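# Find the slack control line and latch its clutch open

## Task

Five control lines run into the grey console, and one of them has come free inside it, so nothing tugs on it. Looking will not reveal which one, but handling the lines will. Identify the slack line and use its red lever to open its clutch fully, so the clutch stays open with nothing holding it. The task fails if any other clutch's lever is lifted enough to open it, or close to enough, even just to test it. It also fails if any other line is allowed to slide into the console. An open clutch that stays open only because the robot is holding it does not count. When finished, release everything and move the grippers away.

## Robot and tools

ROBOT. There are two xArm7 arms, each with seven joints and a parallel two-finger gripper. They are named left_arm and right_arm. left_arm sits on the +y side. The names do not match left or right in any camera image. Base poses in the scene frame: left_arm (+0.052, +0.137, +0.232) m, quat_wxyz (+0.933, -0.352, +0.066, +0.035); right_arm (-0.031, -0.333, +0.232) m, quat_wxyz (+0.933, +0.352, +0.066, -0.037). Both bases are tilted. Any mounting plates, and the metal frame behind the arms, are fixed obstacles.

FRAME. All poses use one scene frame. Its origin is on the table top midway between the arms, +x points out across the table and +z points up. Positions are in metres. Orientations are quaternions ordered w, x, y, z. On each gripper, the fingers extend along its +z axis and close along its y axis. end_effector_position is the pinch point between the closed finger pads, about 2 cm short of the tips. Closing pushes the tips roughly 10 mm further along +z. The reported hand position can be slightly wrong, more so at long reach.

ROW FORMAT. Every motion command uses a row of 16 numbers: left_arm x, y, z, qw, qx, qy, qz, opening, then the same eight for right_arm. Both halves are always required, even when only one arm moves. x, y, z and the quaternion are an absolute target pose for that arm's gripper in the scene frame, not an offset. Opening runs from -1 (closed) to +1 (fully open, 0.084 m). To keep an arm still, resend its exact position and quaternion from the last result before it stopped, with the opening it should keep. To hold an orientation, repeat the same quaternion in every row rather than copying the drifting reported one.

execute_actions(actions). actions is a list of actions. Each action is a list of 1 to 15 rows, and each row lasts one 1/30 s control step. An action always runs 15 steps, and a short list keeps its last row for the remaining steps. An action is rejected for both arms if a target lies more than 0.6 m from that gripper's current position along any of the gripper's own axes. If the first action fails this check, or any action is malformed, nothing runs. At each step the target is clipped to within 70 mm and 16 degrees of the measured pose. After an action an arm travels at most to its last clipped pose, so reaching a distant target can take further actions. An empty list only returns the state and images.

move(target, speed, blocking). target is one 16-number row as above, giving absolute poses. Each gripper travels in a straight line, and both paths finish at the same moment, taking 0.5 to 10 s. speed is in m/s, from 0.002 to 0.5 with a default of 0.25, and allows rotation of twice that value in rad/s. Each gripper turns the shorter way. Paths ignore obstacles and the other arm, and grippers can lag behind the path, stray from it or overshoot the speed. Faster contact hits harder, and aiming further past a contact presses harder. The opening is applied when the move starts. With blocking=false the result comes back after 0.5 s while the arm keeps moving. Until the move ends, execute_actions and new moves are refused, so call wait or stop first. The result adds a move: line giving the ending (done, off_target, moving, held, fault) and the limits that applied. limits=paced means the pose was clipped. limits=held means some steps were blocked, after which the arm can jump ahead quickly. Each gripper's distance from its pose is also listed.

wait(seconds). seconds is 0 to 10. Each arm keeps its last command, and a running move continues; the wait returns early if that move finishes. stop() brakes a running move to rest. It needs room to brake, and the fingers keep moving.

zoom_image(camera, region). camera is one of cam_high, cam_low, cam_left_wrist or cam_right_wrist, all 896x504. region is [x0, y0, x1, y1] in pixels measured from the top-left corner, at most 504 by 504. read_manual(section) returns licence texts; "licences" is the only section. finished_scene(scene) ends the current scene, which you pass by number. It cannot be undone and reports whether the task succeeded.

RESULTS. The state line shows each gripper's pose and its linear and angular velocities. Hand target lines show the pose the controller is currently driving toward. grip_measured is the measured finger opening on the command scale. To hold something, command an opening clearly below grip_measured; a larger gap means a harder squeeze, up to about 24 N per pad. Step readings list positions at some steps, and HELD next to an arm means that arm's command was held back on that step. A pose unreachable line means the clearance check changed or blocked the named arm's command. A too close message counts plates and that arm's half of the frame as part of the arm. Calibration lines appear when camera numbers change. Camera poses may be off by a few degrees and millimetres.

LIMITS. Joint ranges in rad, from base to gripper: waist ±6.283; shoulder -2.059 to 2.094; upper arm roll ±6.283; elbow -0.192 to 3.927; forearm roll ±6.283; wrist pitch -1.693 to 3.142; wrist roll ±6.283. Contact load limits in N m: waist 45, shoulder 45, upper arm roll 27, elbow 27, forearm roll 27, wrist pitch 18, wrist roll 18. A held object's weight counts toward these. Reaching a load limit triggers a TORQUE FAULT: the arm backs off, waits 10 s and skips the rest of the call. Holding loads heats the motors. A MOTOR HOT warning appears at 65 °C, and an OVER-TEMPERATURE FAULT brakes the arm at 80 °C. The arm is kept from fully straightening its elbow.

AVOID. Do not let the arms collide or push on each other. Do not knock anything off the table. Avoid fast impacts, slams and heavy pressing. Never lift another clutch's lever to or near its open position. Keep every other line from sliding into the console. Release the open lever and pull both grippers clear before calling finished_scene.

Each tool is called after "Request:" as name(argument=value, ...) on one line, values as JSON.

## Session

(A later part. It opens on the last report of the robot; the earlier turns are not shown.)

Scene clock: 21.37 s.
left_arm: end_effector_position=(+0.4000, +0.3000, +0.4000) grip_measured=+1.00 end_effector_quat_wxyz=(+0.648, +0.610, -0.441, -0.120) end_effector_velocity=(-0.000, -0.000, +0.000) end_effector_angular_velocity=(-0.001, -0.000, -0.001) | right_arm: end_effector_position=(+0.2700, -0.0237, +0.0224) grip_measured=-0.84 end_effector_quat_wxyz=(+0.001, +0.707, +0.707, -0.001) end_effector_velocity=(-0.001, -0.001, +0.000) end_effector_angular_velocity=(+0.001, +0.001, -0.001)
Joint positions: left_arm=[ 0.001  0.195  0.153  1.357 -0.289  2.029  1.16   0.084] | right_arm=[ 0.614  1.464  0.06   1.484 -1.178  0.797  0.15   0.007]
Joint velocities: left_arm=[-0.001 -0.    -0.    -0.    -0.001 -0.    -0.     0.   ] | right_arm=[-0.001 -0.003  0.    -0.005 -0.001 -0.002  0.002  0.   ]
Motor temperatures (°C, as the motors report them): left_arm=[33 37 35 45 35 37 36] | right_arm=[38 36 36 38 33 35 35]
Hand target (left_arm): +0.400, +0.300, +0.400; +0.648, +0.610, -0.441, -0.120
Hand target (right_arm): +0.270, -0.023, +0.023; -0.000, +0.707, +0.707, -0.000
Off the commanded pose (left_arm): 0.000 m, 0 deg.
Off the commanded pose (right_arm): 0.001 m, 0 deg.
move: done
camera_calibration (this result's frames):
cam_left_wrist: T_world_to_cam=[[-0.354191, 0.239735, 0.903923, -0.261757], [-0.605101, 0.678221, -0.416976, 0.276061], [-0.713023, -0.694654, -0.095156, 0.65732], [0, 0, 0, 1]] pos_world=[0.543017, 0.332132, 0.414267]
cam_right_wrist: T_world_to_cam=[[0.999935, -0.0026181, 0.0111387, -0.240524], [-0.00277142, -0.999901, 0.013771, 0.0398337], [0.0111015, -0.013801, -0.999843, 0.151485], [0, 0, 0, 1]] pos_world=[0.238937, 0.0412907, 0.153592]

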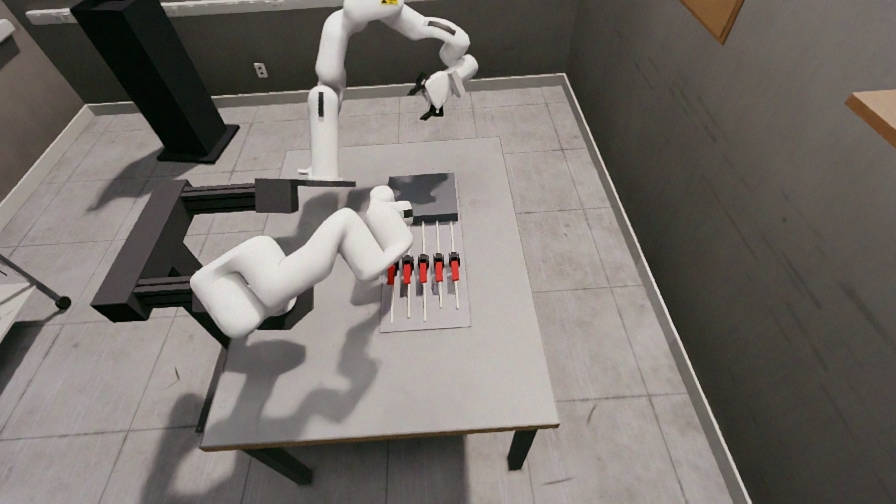

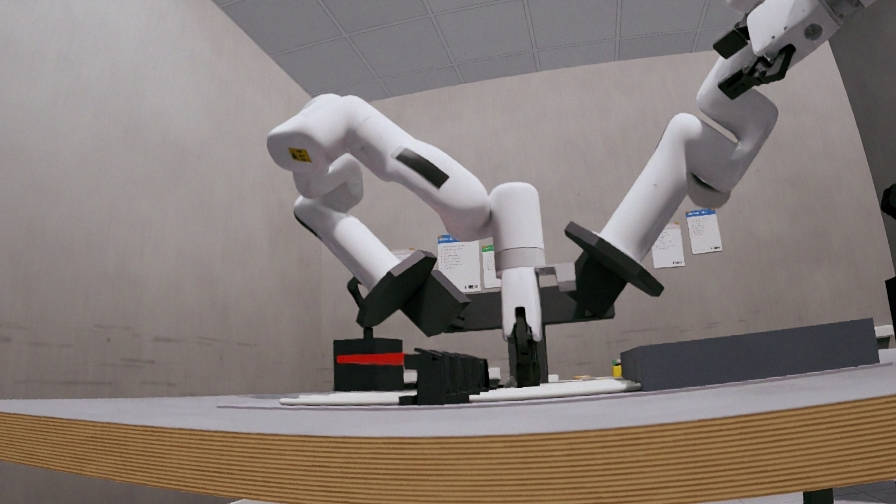

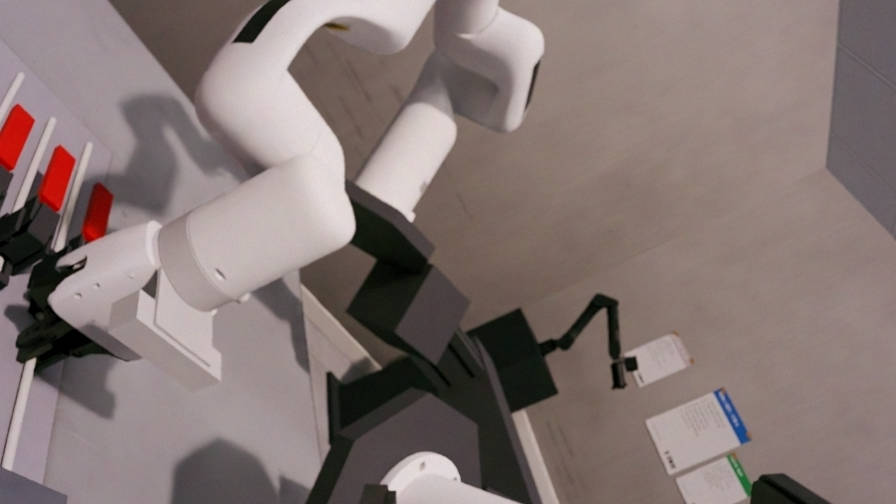

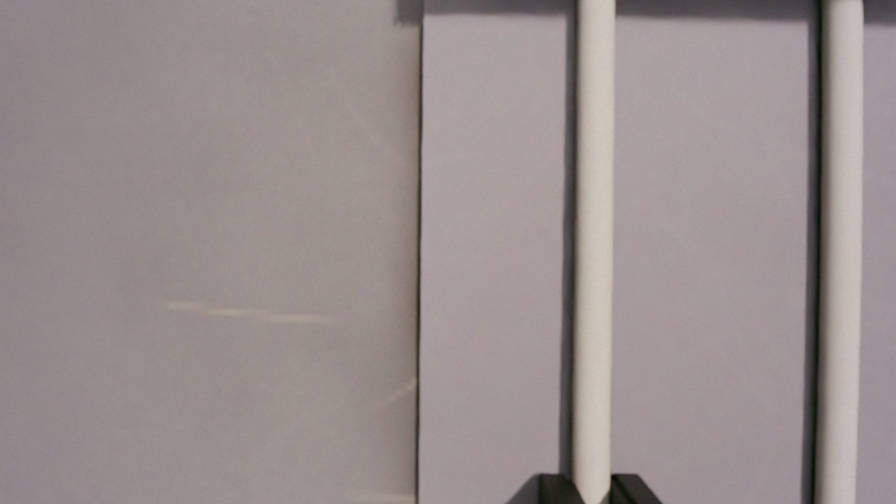

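Request:
execute_actions(actions=[[[0.4,0.3,0.4,0.648,0.610,-0.441,-0.120,1,0.270,-0.023,0.024,0,0.707,0.707,0,-0.55]],[[0.4,0.3,0.4,0.648,0.610,-0.441,-0.120,1,0.270,0.0,0.025,0,0.707,0.707,0,-0.55]],[[0.4,0.3,0.4,0.648,0.610,-0.441,-0.120,1,0.270,0.015,0.023,0,0.707,0.707,0,-0.55]],[[0.4,0.3,0.4,0.648,0.610,-0.441,-0.120,1,0.282,0.015,0.023,0,0.707,0.707,0,-0.55]],[[0.4,0.3,0.4,0.648,0.610,-0.441,-0.120,1,0.294,0.015,0.023,0,0.707,0.707,0,-0.55]]])

Request:
execute_actions(actions=[[[0.4,0.3,0.4,0.648,0.610,-0.441,-0.120,1,0.294,0.015,0.045,0,0.707,0.707,0,-0.55]],[[0.4,0.3,0.4,0.648,0.610,-0.441,-0.120,1,0.324,0.015,0.045,0,0.707,0.707,0,-0.55]]])

Scene clock: 26.73 s.
left_arm: end_effector_position=(+0.4000, +0.3000, +0.4000) grip_measured=+1.00 end_effector_quat_wxyz=(+0.648, +0.610, -0.441, -0.120) end_effector_velocity=(+0.001, -0.000, -0.000) end_effector_angular_velocity=(-0.000, -0.003, +0.001) | right_arm: end_effector_position=(+0.2921, +0.0153, +0.0228) grip_measured=-0.57 end_effector_quat_wxyz=(-0.001, +0.706, +0.708, -0.001) end_effector_velocity=(+0.002, -0.000, -0.000) end_effector_angular_velocity=(+0.001, -0.001, -0.001)
Joint positions: left_arm=[ 0.001  0.195  0.153  1.357 -0.289  2.029  1.16   0.084] | right_arm=[ 0.624  1.581  0.096  1.7   -1.107  0.869  0.045  0.019]
Joint velocities: left_arm=[-0.    -0.    -0.001  0.     0.    -0.002  0.001  0.   ] | right_arm=[-0.003  0.001 -0.001  0.004 -0.001 -0.001 -0.003 -0.   ]
Motor temperatures (°C, as the motors report them): left_arm=[33 37 35 45 35 37 36] | right_arm=[38 36 36 38 33 35 35]
Hand target (left_arm): +0.400, +0.300, +0.400; +0.648, +0.610, -0.441, -0.120
Hand target (right_arm): +0.294, +0.015, +0.023; -0.000, +0.707, +0.707, -0.000
Off the commanded pose (left_arm): 0.000 m, 0 deg.
Off the commanded pose (right_arm): 0.002 m, 0 deg.
Step readings (end_effector_position; steps 1 to 15: 1st action; 16 to 30: 2nd action; 31 to 45: 3rd action; 46 to 60: 4th action; 61 to 75: 5th action):
0: left_arm (+0.4000, +0.3000, +0.4000) | right_arm (+0.2700, -0.0230, +0.0231)
1: left_arm (+0.4000, +0.3000, +0.4000) | right_arm (+0.2700, -0.0230, +0.0231)
2: left_arm (+0.4000, +0.3000, +0.4000) | right_arm (+0.2700, -0.0238, +0.0229)
4: left_arm (+0.4000, +0.3000, +0.4000) | right_arm (+0.2704, -0.0248, +0.0228)
8: left_arm (+0.4000, +0.3000, +0.4000) | right_arm (+0.2704, -0.0248, +0.0229)
15: left_arm (+0.4000, +0.3000, +0.4000) | right_arm (+0.2701, -0.0241, +0.0232)
16: left_arm (+0.4000, +0.3000, +0.4000) | right_arm (+0.2699, -0.0239, +0.0232)
17: left_arm (+0.4000, +0.3000, +0.4000) | right_arm (+0.2698, -0.0230, +0.0233)
19: left_arm (+0.4000, +0.3000, +0.4000) | right_arm (+0.2705, -0.0146, +0.0237)
23: left_arm (+0.4000, +0.3000, +0.4000) | right_arm (+0.2679, -0.0007, +0.0259)
30: left_arm (+0.4000, +0.3000, +0.4000) | right_arm (+0.2702, -0.0004, +0.0248)
31: left_arm (+0.4000, +0.3000, +0.4000) | right_arm (+0.2701, -0.0002, +0.0248)
32: left_arm (+0.4000, +0.3000, +0.4000) | right_arm (+0.2703, +0.0005, +0.0247)
34: left_arm (+0.4000, +0.3000, +0.4000) | right_arm (+0.2710, +0.0067, +0.0239)
38: left_arm (+0.4000, +0.3000, +0.4000) | right_arm (+0.2686, +0.0144, +0.0234)
45: left_arm (+0.4000, +0.3000, +0.4000) | right_arm (+0.2701, +0.0150, +0.0231)
46: left_arm (+0.4000, +0.3000, +0.4000) | right_arm (+0.2701, +0.0150, +0.0231)
47: left_arm (+0.4000, +0.3000, +0.4000) | right_arm (+0.2708, +0.0151, +0.0231)
49: left_arm (+0.4000, +0.3000, +0.4000) | right_arm (+0.2755, +0.0154, +0.0231)
53: left_arm (+0.4000, +0.3000, +0.4000) | right_arm (+0.2827, +0.0147, +0.0231)
60: left_arm (+0.4000, +0.3000, +0.4000) | right_arm (+0.2824, +0.0148, +0.0231)
61: left_arm (+0.4000, +0.3000, +0.4000) | right_arm (+0.2825, +0.0148, +0.0231)
62: left_arm (+0.4000, +0.3000, +0.4000) | right_arm (+0.2832, +0.0149, +0.0230)
64: left_arm (+0.4000, +0.3000, +0.4000) | right_arm (+0.2861, +0.0155, +0.0229)
68: left_arm (+0.4000, +0.3000, +0.4000) | right_arm (+0.2916, +0.0153, +0.0229)
75: end_effector_position above
camera_calibration (this result's frames):
cam_left_wrist: T_world_to_cam=[[-0.354191, 0.239735, 0.903923, -0.261757], [-0.605101, 0.678221, -0.416976, 0.276061], [-0.713023, -0.694654, -0.095156, 0.65732], [0, 0, 0, 1]] pos_world=[0.543017, 0.332132, 0.414267]
cam_right_wrist: T_world_to_cam=[[0.999958, -0.000422457, 0.00918185, -0.26249], [-0.000533684, -0.999926, 0.0121147, 0.0782689], [0.00917606, -0.0121191, -0.999884, 0.152735], [0, 0, 0, 1]] pos_world=[0.261119, 0.0800032, 0.154179]

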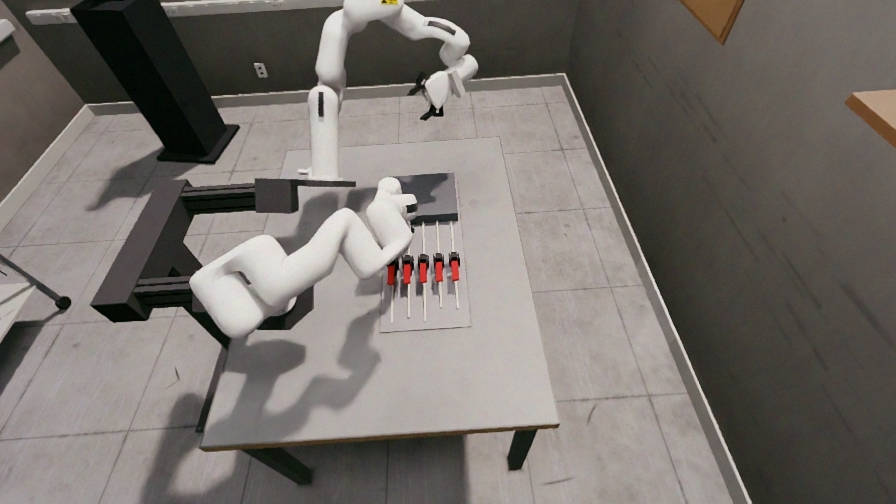

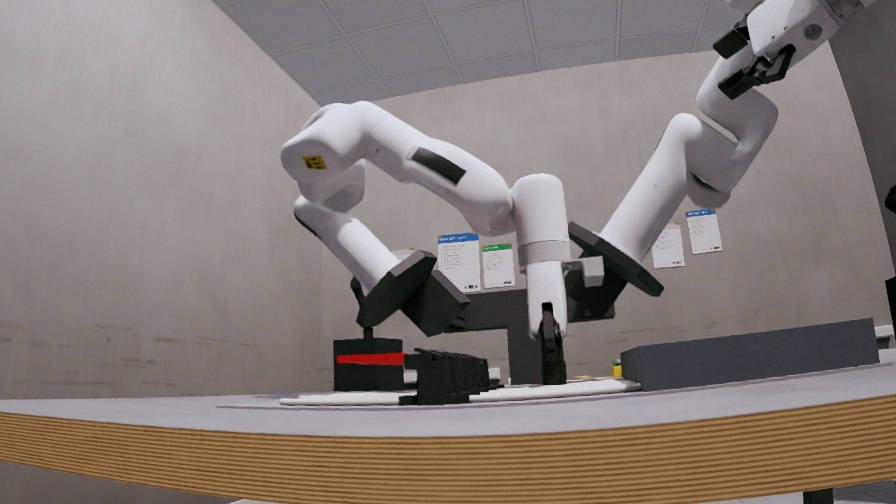

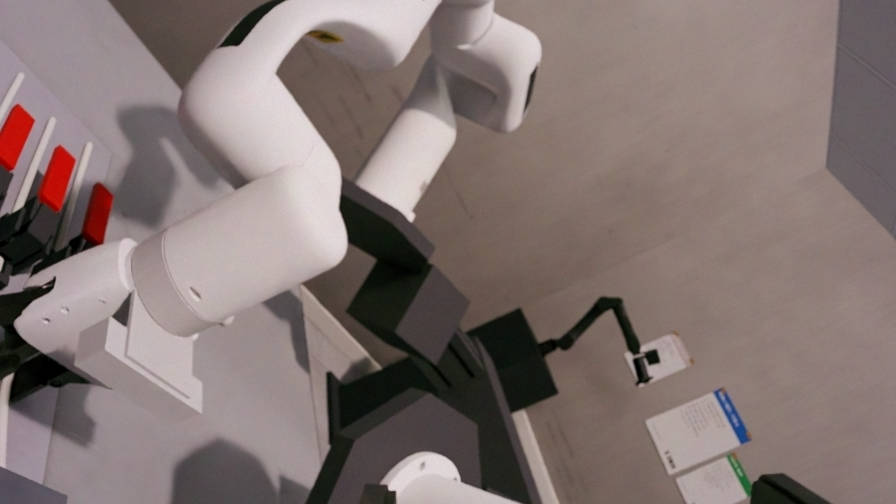

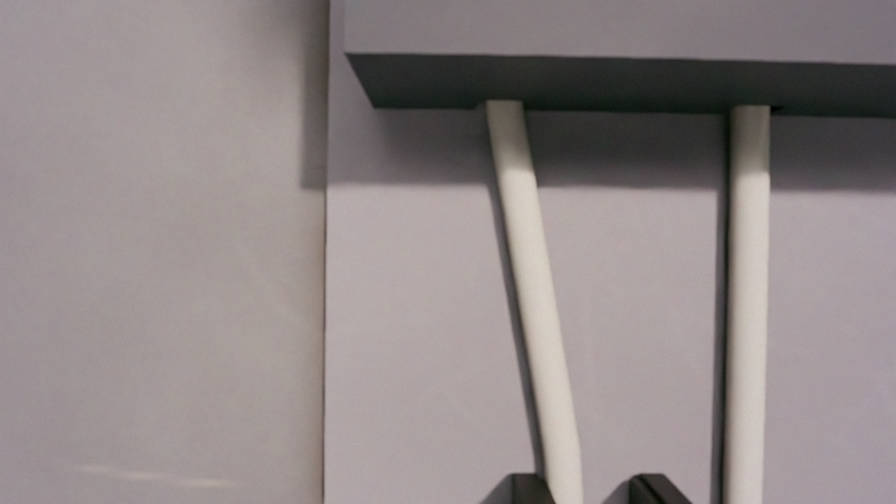

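Scene clock: 27.73 s.
left_arm: end_effector_position=(+0.4000, +0.3000, +0.4000) grip_measured=+1.00 end_effector_quat_wxyz=(+0.648, +0.610, -0.441, -0.120) end_effector_velocity=(-0.000, +0.000, -0.000) end_effector_angular_velocity=(+0.000, +0.004, +0.001) | right_arm: end_effector_position=(+0.3227, +0.0152, +0.0447) grip_measured=-0.57 end_effector_quat_wxyz=(-0.000, +0.707, +0.708, -0.000) end_effector_velocity=(+0.012, -0.001, +0.002) end_effector_angular_velocity=(+0.002, -0.009, -0.014)
Joint positions: left_arm=[ 0.001  0.195  0.153  1.357 -0.289  2.029  1.16   0.084] | right_arm=[ 0.614  1.553  0.114  1.75  -1.07   0.92  -0.032  0.019]
Joint velocities: left_arm=[ 0.002  0.    -0.001 -0.    -0.001  0.001 -0.003  0.   ] | right_arm=[-0.005 -0.003 -0.004  0.018  0.001  0.004 -0.006 -0.   ]
Motor temperatures (°C, as the motors report them): left_arm=[33 37 35 45 35 37 36] | right_arm=[38 36 36 38 33 35 35]
Hand target (left_arm): +0.400, +0.300, +0.400; +0.648, +0.610, -0.441, -0.120
Hand target (right_arm): +0.324, +0.015, +0.045; -0.000, +0.707, +0.707, -0.000
Off the commanded pose (left_arm): 0.000 m, 0 deg.
Off the commanded pose (right_arm): 0.001 m, 0 deg.
Step readings (end_effector_position; steps 1 to 15: 1st action; 16 to 30: 2nd action):
0: left_arm (+0.4000, +0.3000, +0.4000) | right_arm (+0.2921, +0.0153, +0.0228)
1: left_arm (+0.4000, +0.3000, +0.4000) | right_arm (+0.2922, +0.0153, +0.0229)
2: left_arm (+0.4000, +0.3000, +0.4000) | right_arm (+0.2924, +0.0150, +0.0241)
4: left_arm (+0.4000, +0.3000, +0.4000) | right_arm (+0.2942, +0.0136, +0.0326)
8: left_arm (+0.4000, +0.3000, +0.4000) | right_arm (+0.2992, +0.0162, +0.0459)
15: left_arm (+0.4000, +0.3000, +0.4000) | right_arm (+0.2941, +0.0146, +0.0443)
16: left_arm (+0.4000, +0.3000, +0.4000) | right_arm (+0.2942, +0.0147, +0.0445)
17: left_arm (+0.4000, +0.3000, +0.4000) | right_arm (+0.2950, +0.0148, +0.0447)
19: left_arm (+0.4000, +0.3000, +0.4000) | right_arm (+0.3042, +0.0153, +0.0448)
23: left_arm (+0.4000, +0.3000, +0.4000) | right_arm (+0.3258, +0.0134, +0.0459)
30: end_effector_position above
camera_calibration (this result's frames):
cam_left_wrist: T_world_to_cam=[[-0.354191, 0.239735, 0.903923, -0.261757], [-0.605101, 0.678221, -0.416976, 0.276061], [-0.713023, -0.694654, -0.095156, 0.65732], [0, 0, 0, 1]] pos_world=[0.543017, 0.332132, 0.414267]
cam_right_wrist: T_world_to_cam=[[0.999946, -0.000863373, 0.0103148, -0.293375], [-0.000989288, -0.999925, 0.0122085, 0.0780225], [0.0103034, -0.012218, -0.999872, 0.173947], [0, 0, 0, 1]] pos_world=[0.291645, 0.0798886, 0.175999]

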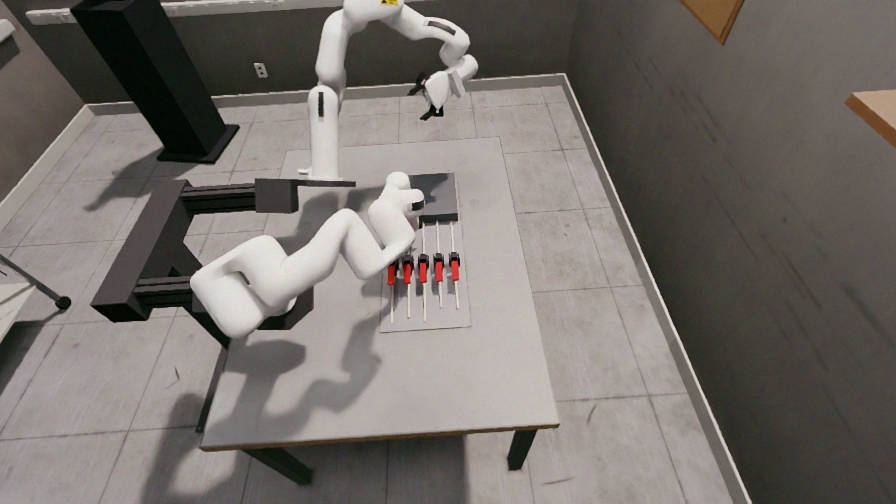

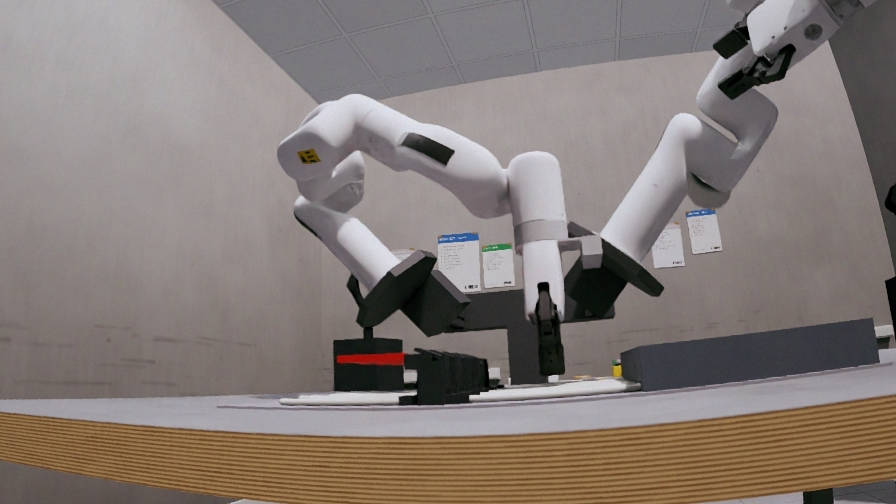

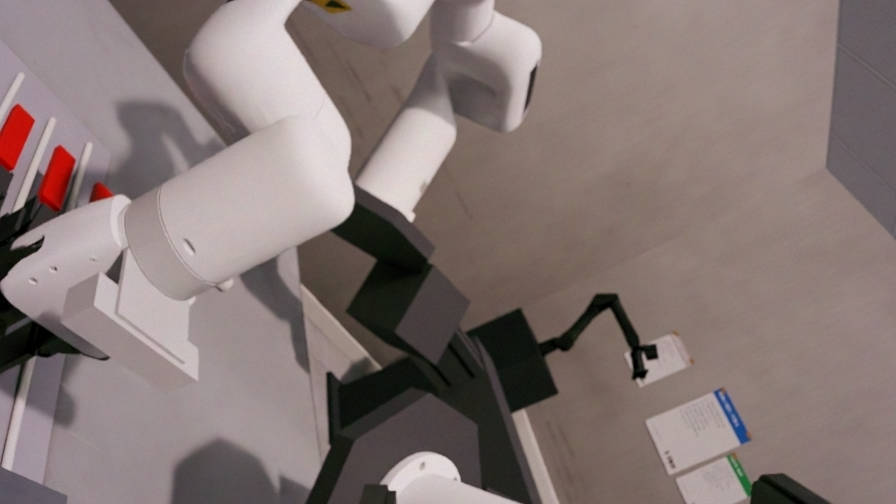

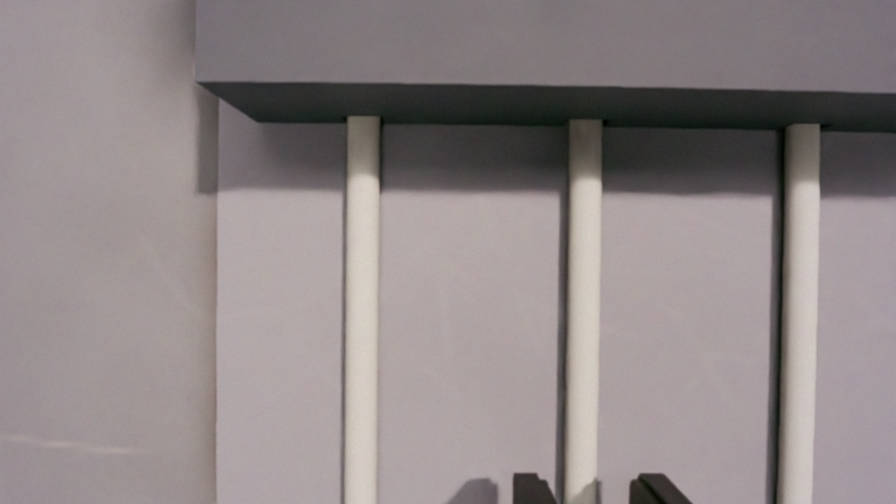

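Request:
execute_actions(actions=[[[0.4,0.3,0.4,0.648,0.610,-0.441,-0.120,1,0.324,0.015,0.03,0,0.707,0.707,0,-0.55]],[[0.4,0.3,0.4,0.648,0.610,-0.441,-0.120,1,0.324,0.015,0.023,0,0.707,0.707,0,-0.55]],[[0.4,0.3,0.4,0.648,0.610,-0.441,-0.120,1,0.348,0.015,0.023,0,0.707,0.707,0,-0.55]],[[0.4,0.3,0.4,0.648,0.610,-0.441,-0.120,1,0.348,0.015,0.045,0,0.707,0.707,0,-0.55]],[[0.4,0.3,0.4,0.648,0.610,-0.441,-0.120,1,0.378,0.015,0.045,0,0.707,0.707,0,-0.55]]])

Request:
execute_actions(actions=[[[0.4,0.3,0.4,0.648,0.610,-0.441,-0.120,1,0.378,0.015,0.03,0,0.707,0.707,0,-0.55]],[[0.4,0.3,0.4,0.648,0.610,-0.441,-0.120,1,0.378,0.015,0.023,0,0.707,0.707,0,-0.55]],[[0.4,0.3,0.4,0.648,0.610,-0.441,-0.120,1,0.402,0.015,0.023,0,0.707,0.707,0,-0.55]],[[0.4,0.3,0.4,0.648,0.610,-0.441,-0.120,1,0.402,0.015,0.045,0,0.707,0.707,0,-0.55]],[[0.4,0.3,0.4,0.648,0.610,-0.441,-0.120,1,0.432,0.015,0.045,0,0.707,0.707,0,-0.55]]])

Scene clock: 32.83 s.
left_arm: end_effector_position=(+0.4000, +0.3000, +0.4000) grip_measured=+1.00 end_effector_quat_wxyz=(+0.648, +0.610, -0.441, -0.120) end_effector_velocity=(-0.000, -0.001, +0.001) end_effector_angular_velocity=(-0.002, +0.000, -0.002) | right_arm: end_effector_position=(+0.3766, +0.0153, +0.0446) grip_measured=-0.57 end_effector_quat_wxyz=(-0.000, +0.707, +0.708, -0.000) end_effector_velocity=(+0.012, -0.002, +0.003) end_effector_angular_velocity=(+0.001, -0.008, -0.014)
Joint positions: left_arm=[ 0.001  0.195  0.153  1.357 -0.289  2.029  1.16   0.084] | right_arm=[ 0.579  1.614  0.116  1.939 -1.024  0.979 -0.18   0.019]
Joint velocities: left_arm=[ 0.    -0.    -0.002 -0.001 -0.001  0.001 -0.     0.   ] | right_arm=[-0.005 -0.    -0.002  0.024  0.002  0.007 -0.009  0.   ]
Motor temperatures (°C, as the motors report them): left_arm=[33 37 35 45 35 37 36] | right_arm=[38 36 36 38 33 35 35]
Hand target (left_arm): +0.400, +0.300, +0.400; +0.648, +0.610, -0.441, -0.120
Hand target (right_arm): +0.378, +0.015, +0.045; -0.000, +0.707, +0.707, -0.000
Off the commanded pose (left_arm): 0.000 m, 0 deg.
Off the commanded pose (right_arm): 0.001 m, 0 deg.
Step readings (end_effector_position; steps 1 to 15: 1st action; 16 to 30: 2nd action; 31 to 45: 3rd action; 46 to 60: 4th action; 61 to 75: 5th action):
0: left_arm (+0.4000, +0.3000, +0.4000) | right_arm (+0.3239, +0.0151, +0.0450)
1: left_arm (+0.4000, +0.3000, +0.4000) | right_arm (+0.3239, +0.0151, +0.0450)
2: left_arm (+0.4000, +0.3000, +0.4000) | right_arm (+0.3242, +0.0155, +0.0440)
4: left_arm (+0.4000, +0.3000, +0.4000) | right_arm (+0.3248, +0.0158, +0.0377)
8: left_arm (+0.4000, +0.3000, +0.4000) | right_arm (+0.3226, +0.0137, +0.0292)
15: left_arm (+0.4000, +0.3000, +0.4000) | right_arm (+0.3243, +0.0152, +0.0304)
16: left_arm (+0.4000, +0.3000, +0.4000) | right_arm (+0.3241, +0.0151, +0.0303)
17: left_arm (+0.4000, +0.3000, +0.4000) | right_arm (+0.3242, +0.0153, +0.0296)
19: left_arm (+0.4000, +0.3000, +0.4000) | right_arm (+0.3244, +0.0154, +0.0263)
23: left_arm (+0.4000, +0.3000, +0.4000) | right_arm (+0.3239, +0.0149, +0.0234)
30: left_arm (+0.4000, +0.3000, +0.4000) | right_arm (+0.3240, +0.0151, +0.0232)
31: left_arm (+0.4000, +0.3000, +0.4000) | right_arm (+0.3241, +0.0151, +0.0232)
32: left_arm (+0.4000, +0.3000, +0.4000) | right_arm (+0.3248, +0.0151, +0.0232)
34: left_arm (+0.4000, +0.3000, +0.4000) | right_arm (+0.3321, +0.0159, +0.0232)
38: left_arm (+0.4000, +0.3000, +0.4000) | right_arm (+0.3495, +0.0134, +0.0235)
45: left_arm (+0.4000, +0.3000, +0.4000) | right_arm (+0.3479, +0.0152, +0.0232)
46: left_arm (+0.4000, +0.3000, +0.4000) | right_arm (+0.3479, +0.0152, +0.0232)
47: left_arm (+0.4000, +0.3000, +0.4000) | right_arm (+0.3475, +0.0148, +0.0243)
49: left_arm (+0.4000, +0.3000, +0.4000) | right_arm (+0.3457, +0.0139, +0.0322)
53: left_arm (+0.4000, +0.3000, +0.4000) | right_arm (+0.3493, +0.0168, +0.0457)
60: left_arm (+0.4000, +0.3000, +0.4000) | right_arm (+0.3475, +0.0147, +0.0443)
61: left_arm (+0.4000, +0.3000, +0.4000) | right_arm (+0.3477, +0.0148, +0.0444)
62: left_arm (+0.4000, +0.3000, +0.4000) | right_arm (+0.3486, +0.0149, +0.0445)
64: left_arm (+0.4000, +0.3000, +0.4000) | right_arm (+0.3575, +0.0151, +0.0443)
68: left_arm (+0.4000, +0.3000, +0.4000) | right_arm (+0.3790, +0.0131, +0.0461)
75: end_effector_position above
camera_calibration (this result's frames):
cam_left_wrist: T_world_to_cam=[[-0.354191, 0.239734, 0.903923, -0.261757], [-0.605101, 0.678221, -0.416976, 0.276061], [-0.713023, -0.694654, -0.095156, 0.65732], [0, 0, 0, 1]] pos_world=[0.543017, 0.332132, 0.414267]
cam_right_wrist: T_world_to_cam=[[0.999947, -0.000735502, 0.0102675, -0.347272], [-0.000860463, -0.999926, 0.0121714, 0.0781314], [0.0102577, -0.0121796, -0.999873, 0.173317], [0, 0, 0, 1]] pos_world=[0.345543, 0.0799811, 0.17591]

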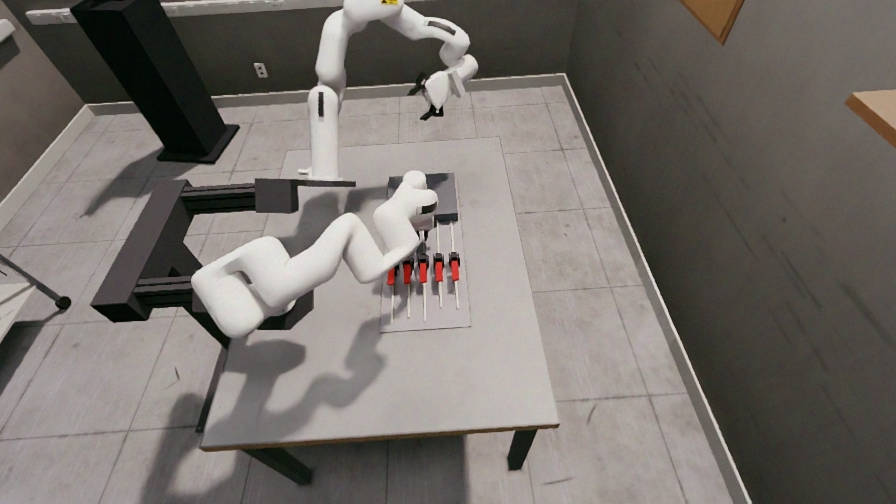

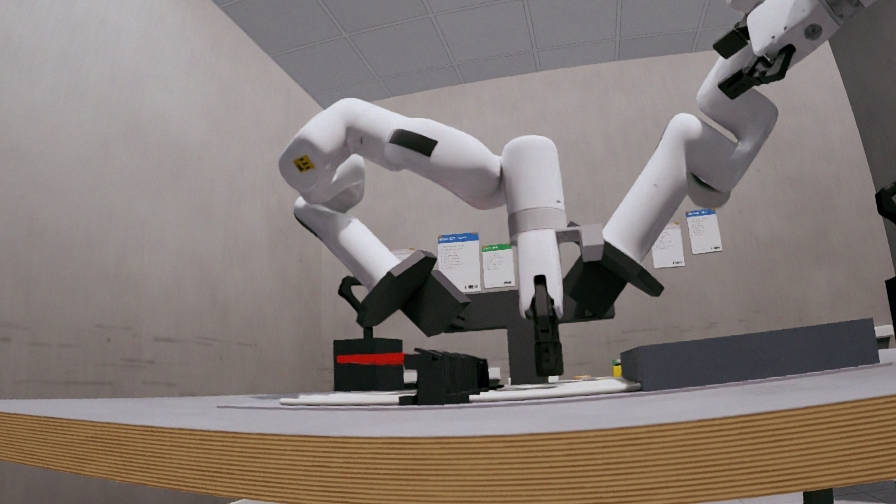

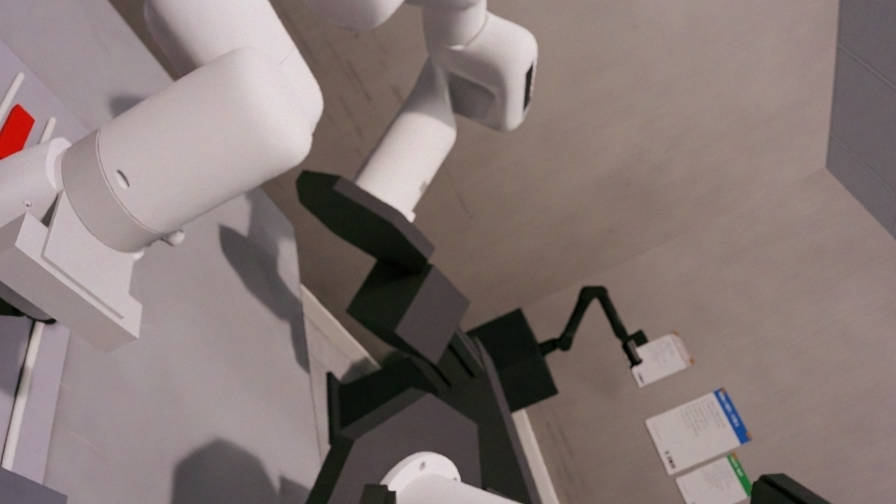

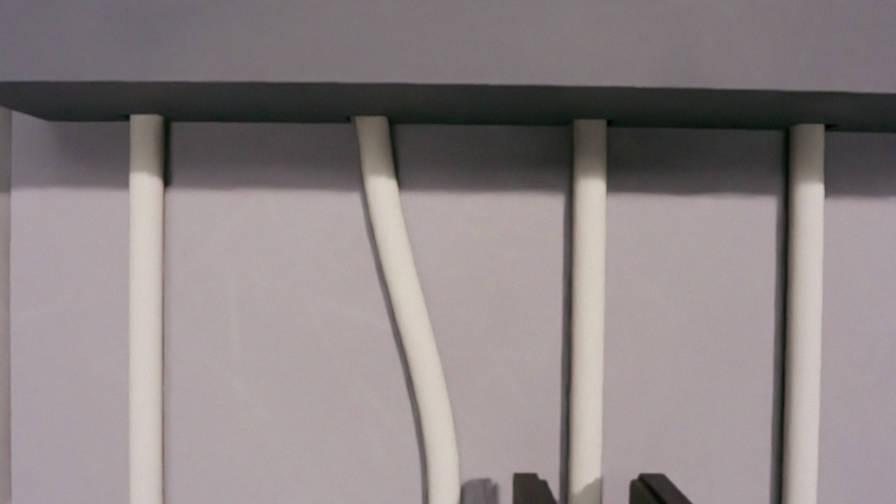

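Scene clock: 35.33 s.
left_arm: end_effector_position=(+0.4000, +0.3000, +0.4000) grip_measured=+1.00 end_effector_quat_wxyz=(+0.648, +0.610, -0.441, -0.120) end_effector_velocity=(-0.000, +0.000, +0.000) end_effector_angular_velocity=(+0.001, +0.001, -0.001) | right_arm: end_effector_position=(+0.4304, +0.0154, +0.0445) grip_measured=-0.57 end_effector_quat_wxyz=(-0.000, +0.706, +0.708, -0.000) end_effector_velocity=(+0.010, -0.001, +0.003) end_effector_angular_velocity=(-0.004, -0.005, -0.008)
Joint positions: left_arm=[ 0.001  0.195  0.153  1.357 -0.289  2.029  1.16   0.084] | right_arm=[ 0.558  1.725  0.122  2.214 -0.969  1.062 -0.35   0.019]
Joint velocities: left_arm=[-0.001  0.     0.001 -0.     0.     0.001 -0.001  0.   ] | right_arm=[ 0.003  0.018  0.001  0.052  0.008  0.022 -0.02  -0.   ]
Motor temperatures (°C, as the motors report them): left_arm=[33 37 35 45 35 37 36] | right_arm=[38 36 36 38 33 35 35]
Hand target (left_arm): +0.400, +0.300, +0.400; +0.648, +0.610, -0.441, -0.120
Hand target (right_arm): +0.432, +0.015, +0.045; -0.000, +0.707, +0.707, +0.000
Off the commanded pose (left_arm): 0.000 m, 0 deg.
Off the commanded pose (right_arm): 0.002 m, 0 deg.
Step readings (end_effector_position; steps 1 to 15: 1st action; 16 to 30: 2nd action; 31 to 45: 3rd action; 46 to 60: 4th action; 61 to 75: 5th action):
0: left_arm (+0.4000, +0.3000, +0.4000) | right_arm (+0.3766, +0.0153, +0.0446)
1: left_arm (+0.4000, +0.3000, +0.4000) | right_arm (+0.3770, +0.0152, +0.0447)
2: left_arm (+0.4000, +0.3000, +0.4000) | right_arm (+0.3778, +0.0156, +0.0439)
4: left_arm (+0.4000, +0.3000, +0.4000) | right_arm (+0.3789, +0.0157, +0.0379)
8: left_arm (+0.4000, +0.3000, +0.4000) | right_arm (+0.3763, +0.0139, +0.0291)
15: left_arm (+0.4000, +0.3000, +0.4000) | right_arm (+0.3783, +0.0151, +0.0305)
16: left_arm (+0.4000, +0.3000, +0.4000) | right_arm (+0.3782, +0.0151, +0.0303)
17: left_arm (+0.4000, +0.3000, +0.4000) | right_arm (+0.3783, +0.0153, +0.0296)
19: left_arm (+0.4000, +0.3000, +0.4000) | right_arm (+0.3784, +0.0153, +0.0264)
23: left_arm (+0.4000, +0.3000, +0.4000) | right_arm (+0.3780, +0.0150, +0.0235)
30: left_arm (+0.4000, +0.3000, +0.4000) | right_arm (+0.3781, +0.0151, +0.0233)
31: left_arm (+0.4000, +0.3000, +0.4000) | right_arm (+0.3781, +0.0151, +0.0233)
32: left_arm (+0.4000, +0.3000, +0.4000) | right_arm (+0.3787, +0.0151, +0.0233)
34: left_arm (+0.4000, +0.3000, +0.4000) | right_arm (+0.3851, +0.0160, +0.0232)
38: left_arm (+0.4000, +0.3000, +0.4000) | right_arm (+0.4014, +0.0137, +0.0235)
45: left_arm (+0.4000, +0.3000, +0.4000) | right_arm (+0.4017, +0.0144, +0.0230)
46: left_arm (+0.4000, +0.3000, +0.4000) | right_arm (+0.4017, +0.0145, +0.0230)
47: left_arm (+0.4000, +0.3000, +0.4000) | right_arm (+0.4015, +0.0143, +0.0240)
49: left_arm (+0.4000, +0.3000, +0.4000) | right_arm (+0.3996, +0.0149, +0.0321)
53: left_arm (+0.4000, +0.3000, +0.4000) | right_arm (+0.4048, +0.0166, +0.0460)
60: left_arm (+0.4000, +0.3000, +0.4000) | right_arm (+0.4015, +0.0148, +0.0441)
61: left_arm (+0.4000, +0.3000, +0.4000) | right_arm (+0.4016, +0.0149, +0.0443)
62: left_arm (+0.4000, +0.3000, +0.4000) | right_arm (+0.4024, +0.0149, +0.0444)
64: left_arm (+0.4000, +0.3000, +0.4000) | right_arm (+0.4099, +0.0150, +0.0440)
68: left_arm (+0.4000, +0.3000, +0.4000) | right_arm (+0.4315, +0.0126, +0.0463)
75: end_effector_position above
camera_calibration (this result's frames):
cam_left_wrist: T_world_to_cam=[[-0.354191, 0.239735, 0.903923, -0.261757], [-0.605101, 0.678221, -0.416976, 0.276061], [-0.713023, -0.694654, -0.0951558, 0.65732], [0, 0, 0, 1]] pos_world=[0.543017, 0.332132, 0.414267]
cam_right_wrist: T_world_to_cam=[[0.999945, -0.000542857, 0.0104443, -0.401088], [-0.000665853, -0.99993, 0.0117765, 0.0782527], [0.0104372, -0.0117828, -0.999876, 0.172577], [0, 0, 0, 1]] pos_world=[0.399317, 0.0800629, 0.175823]

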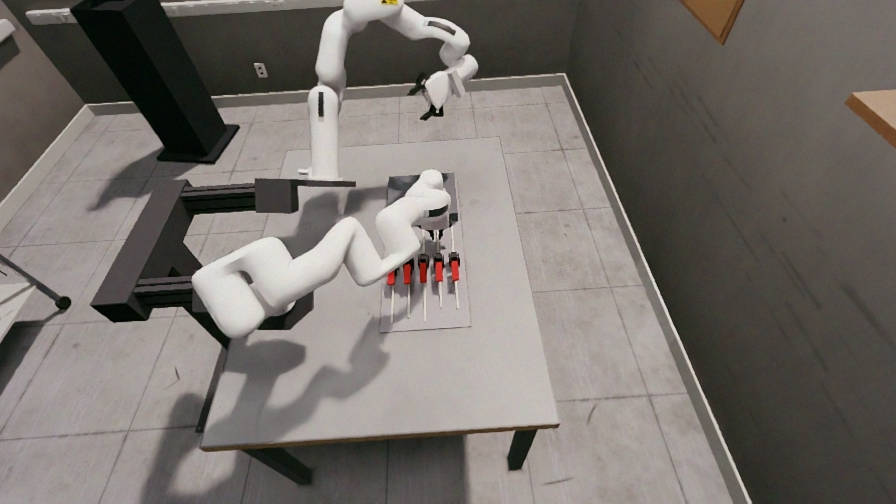

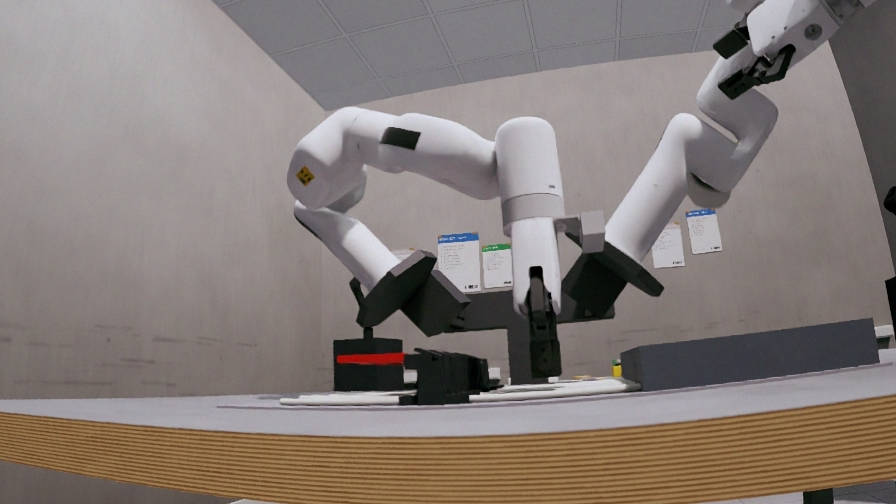

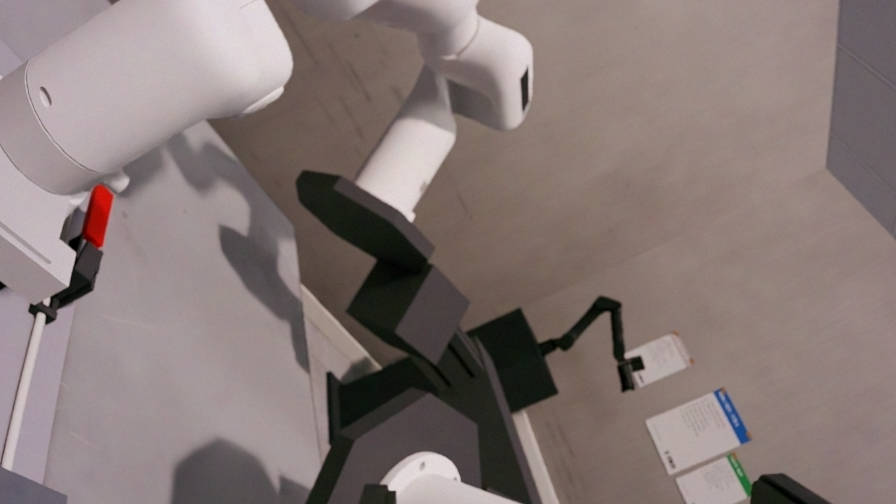

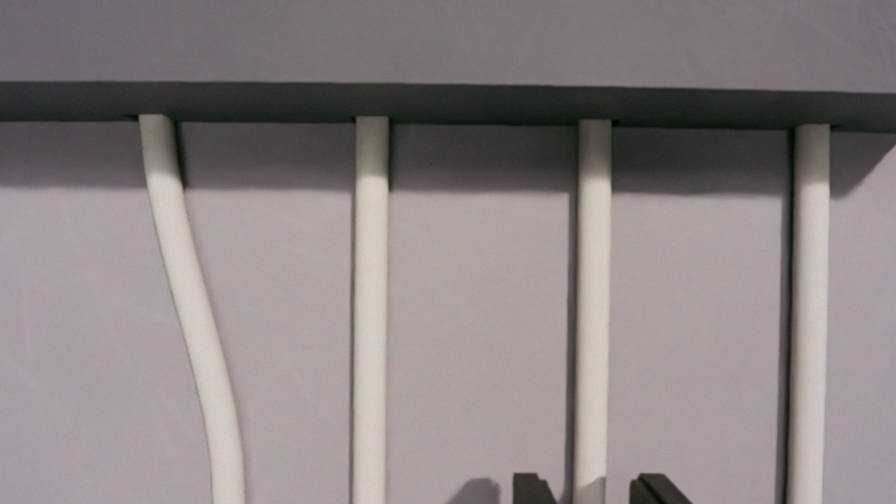

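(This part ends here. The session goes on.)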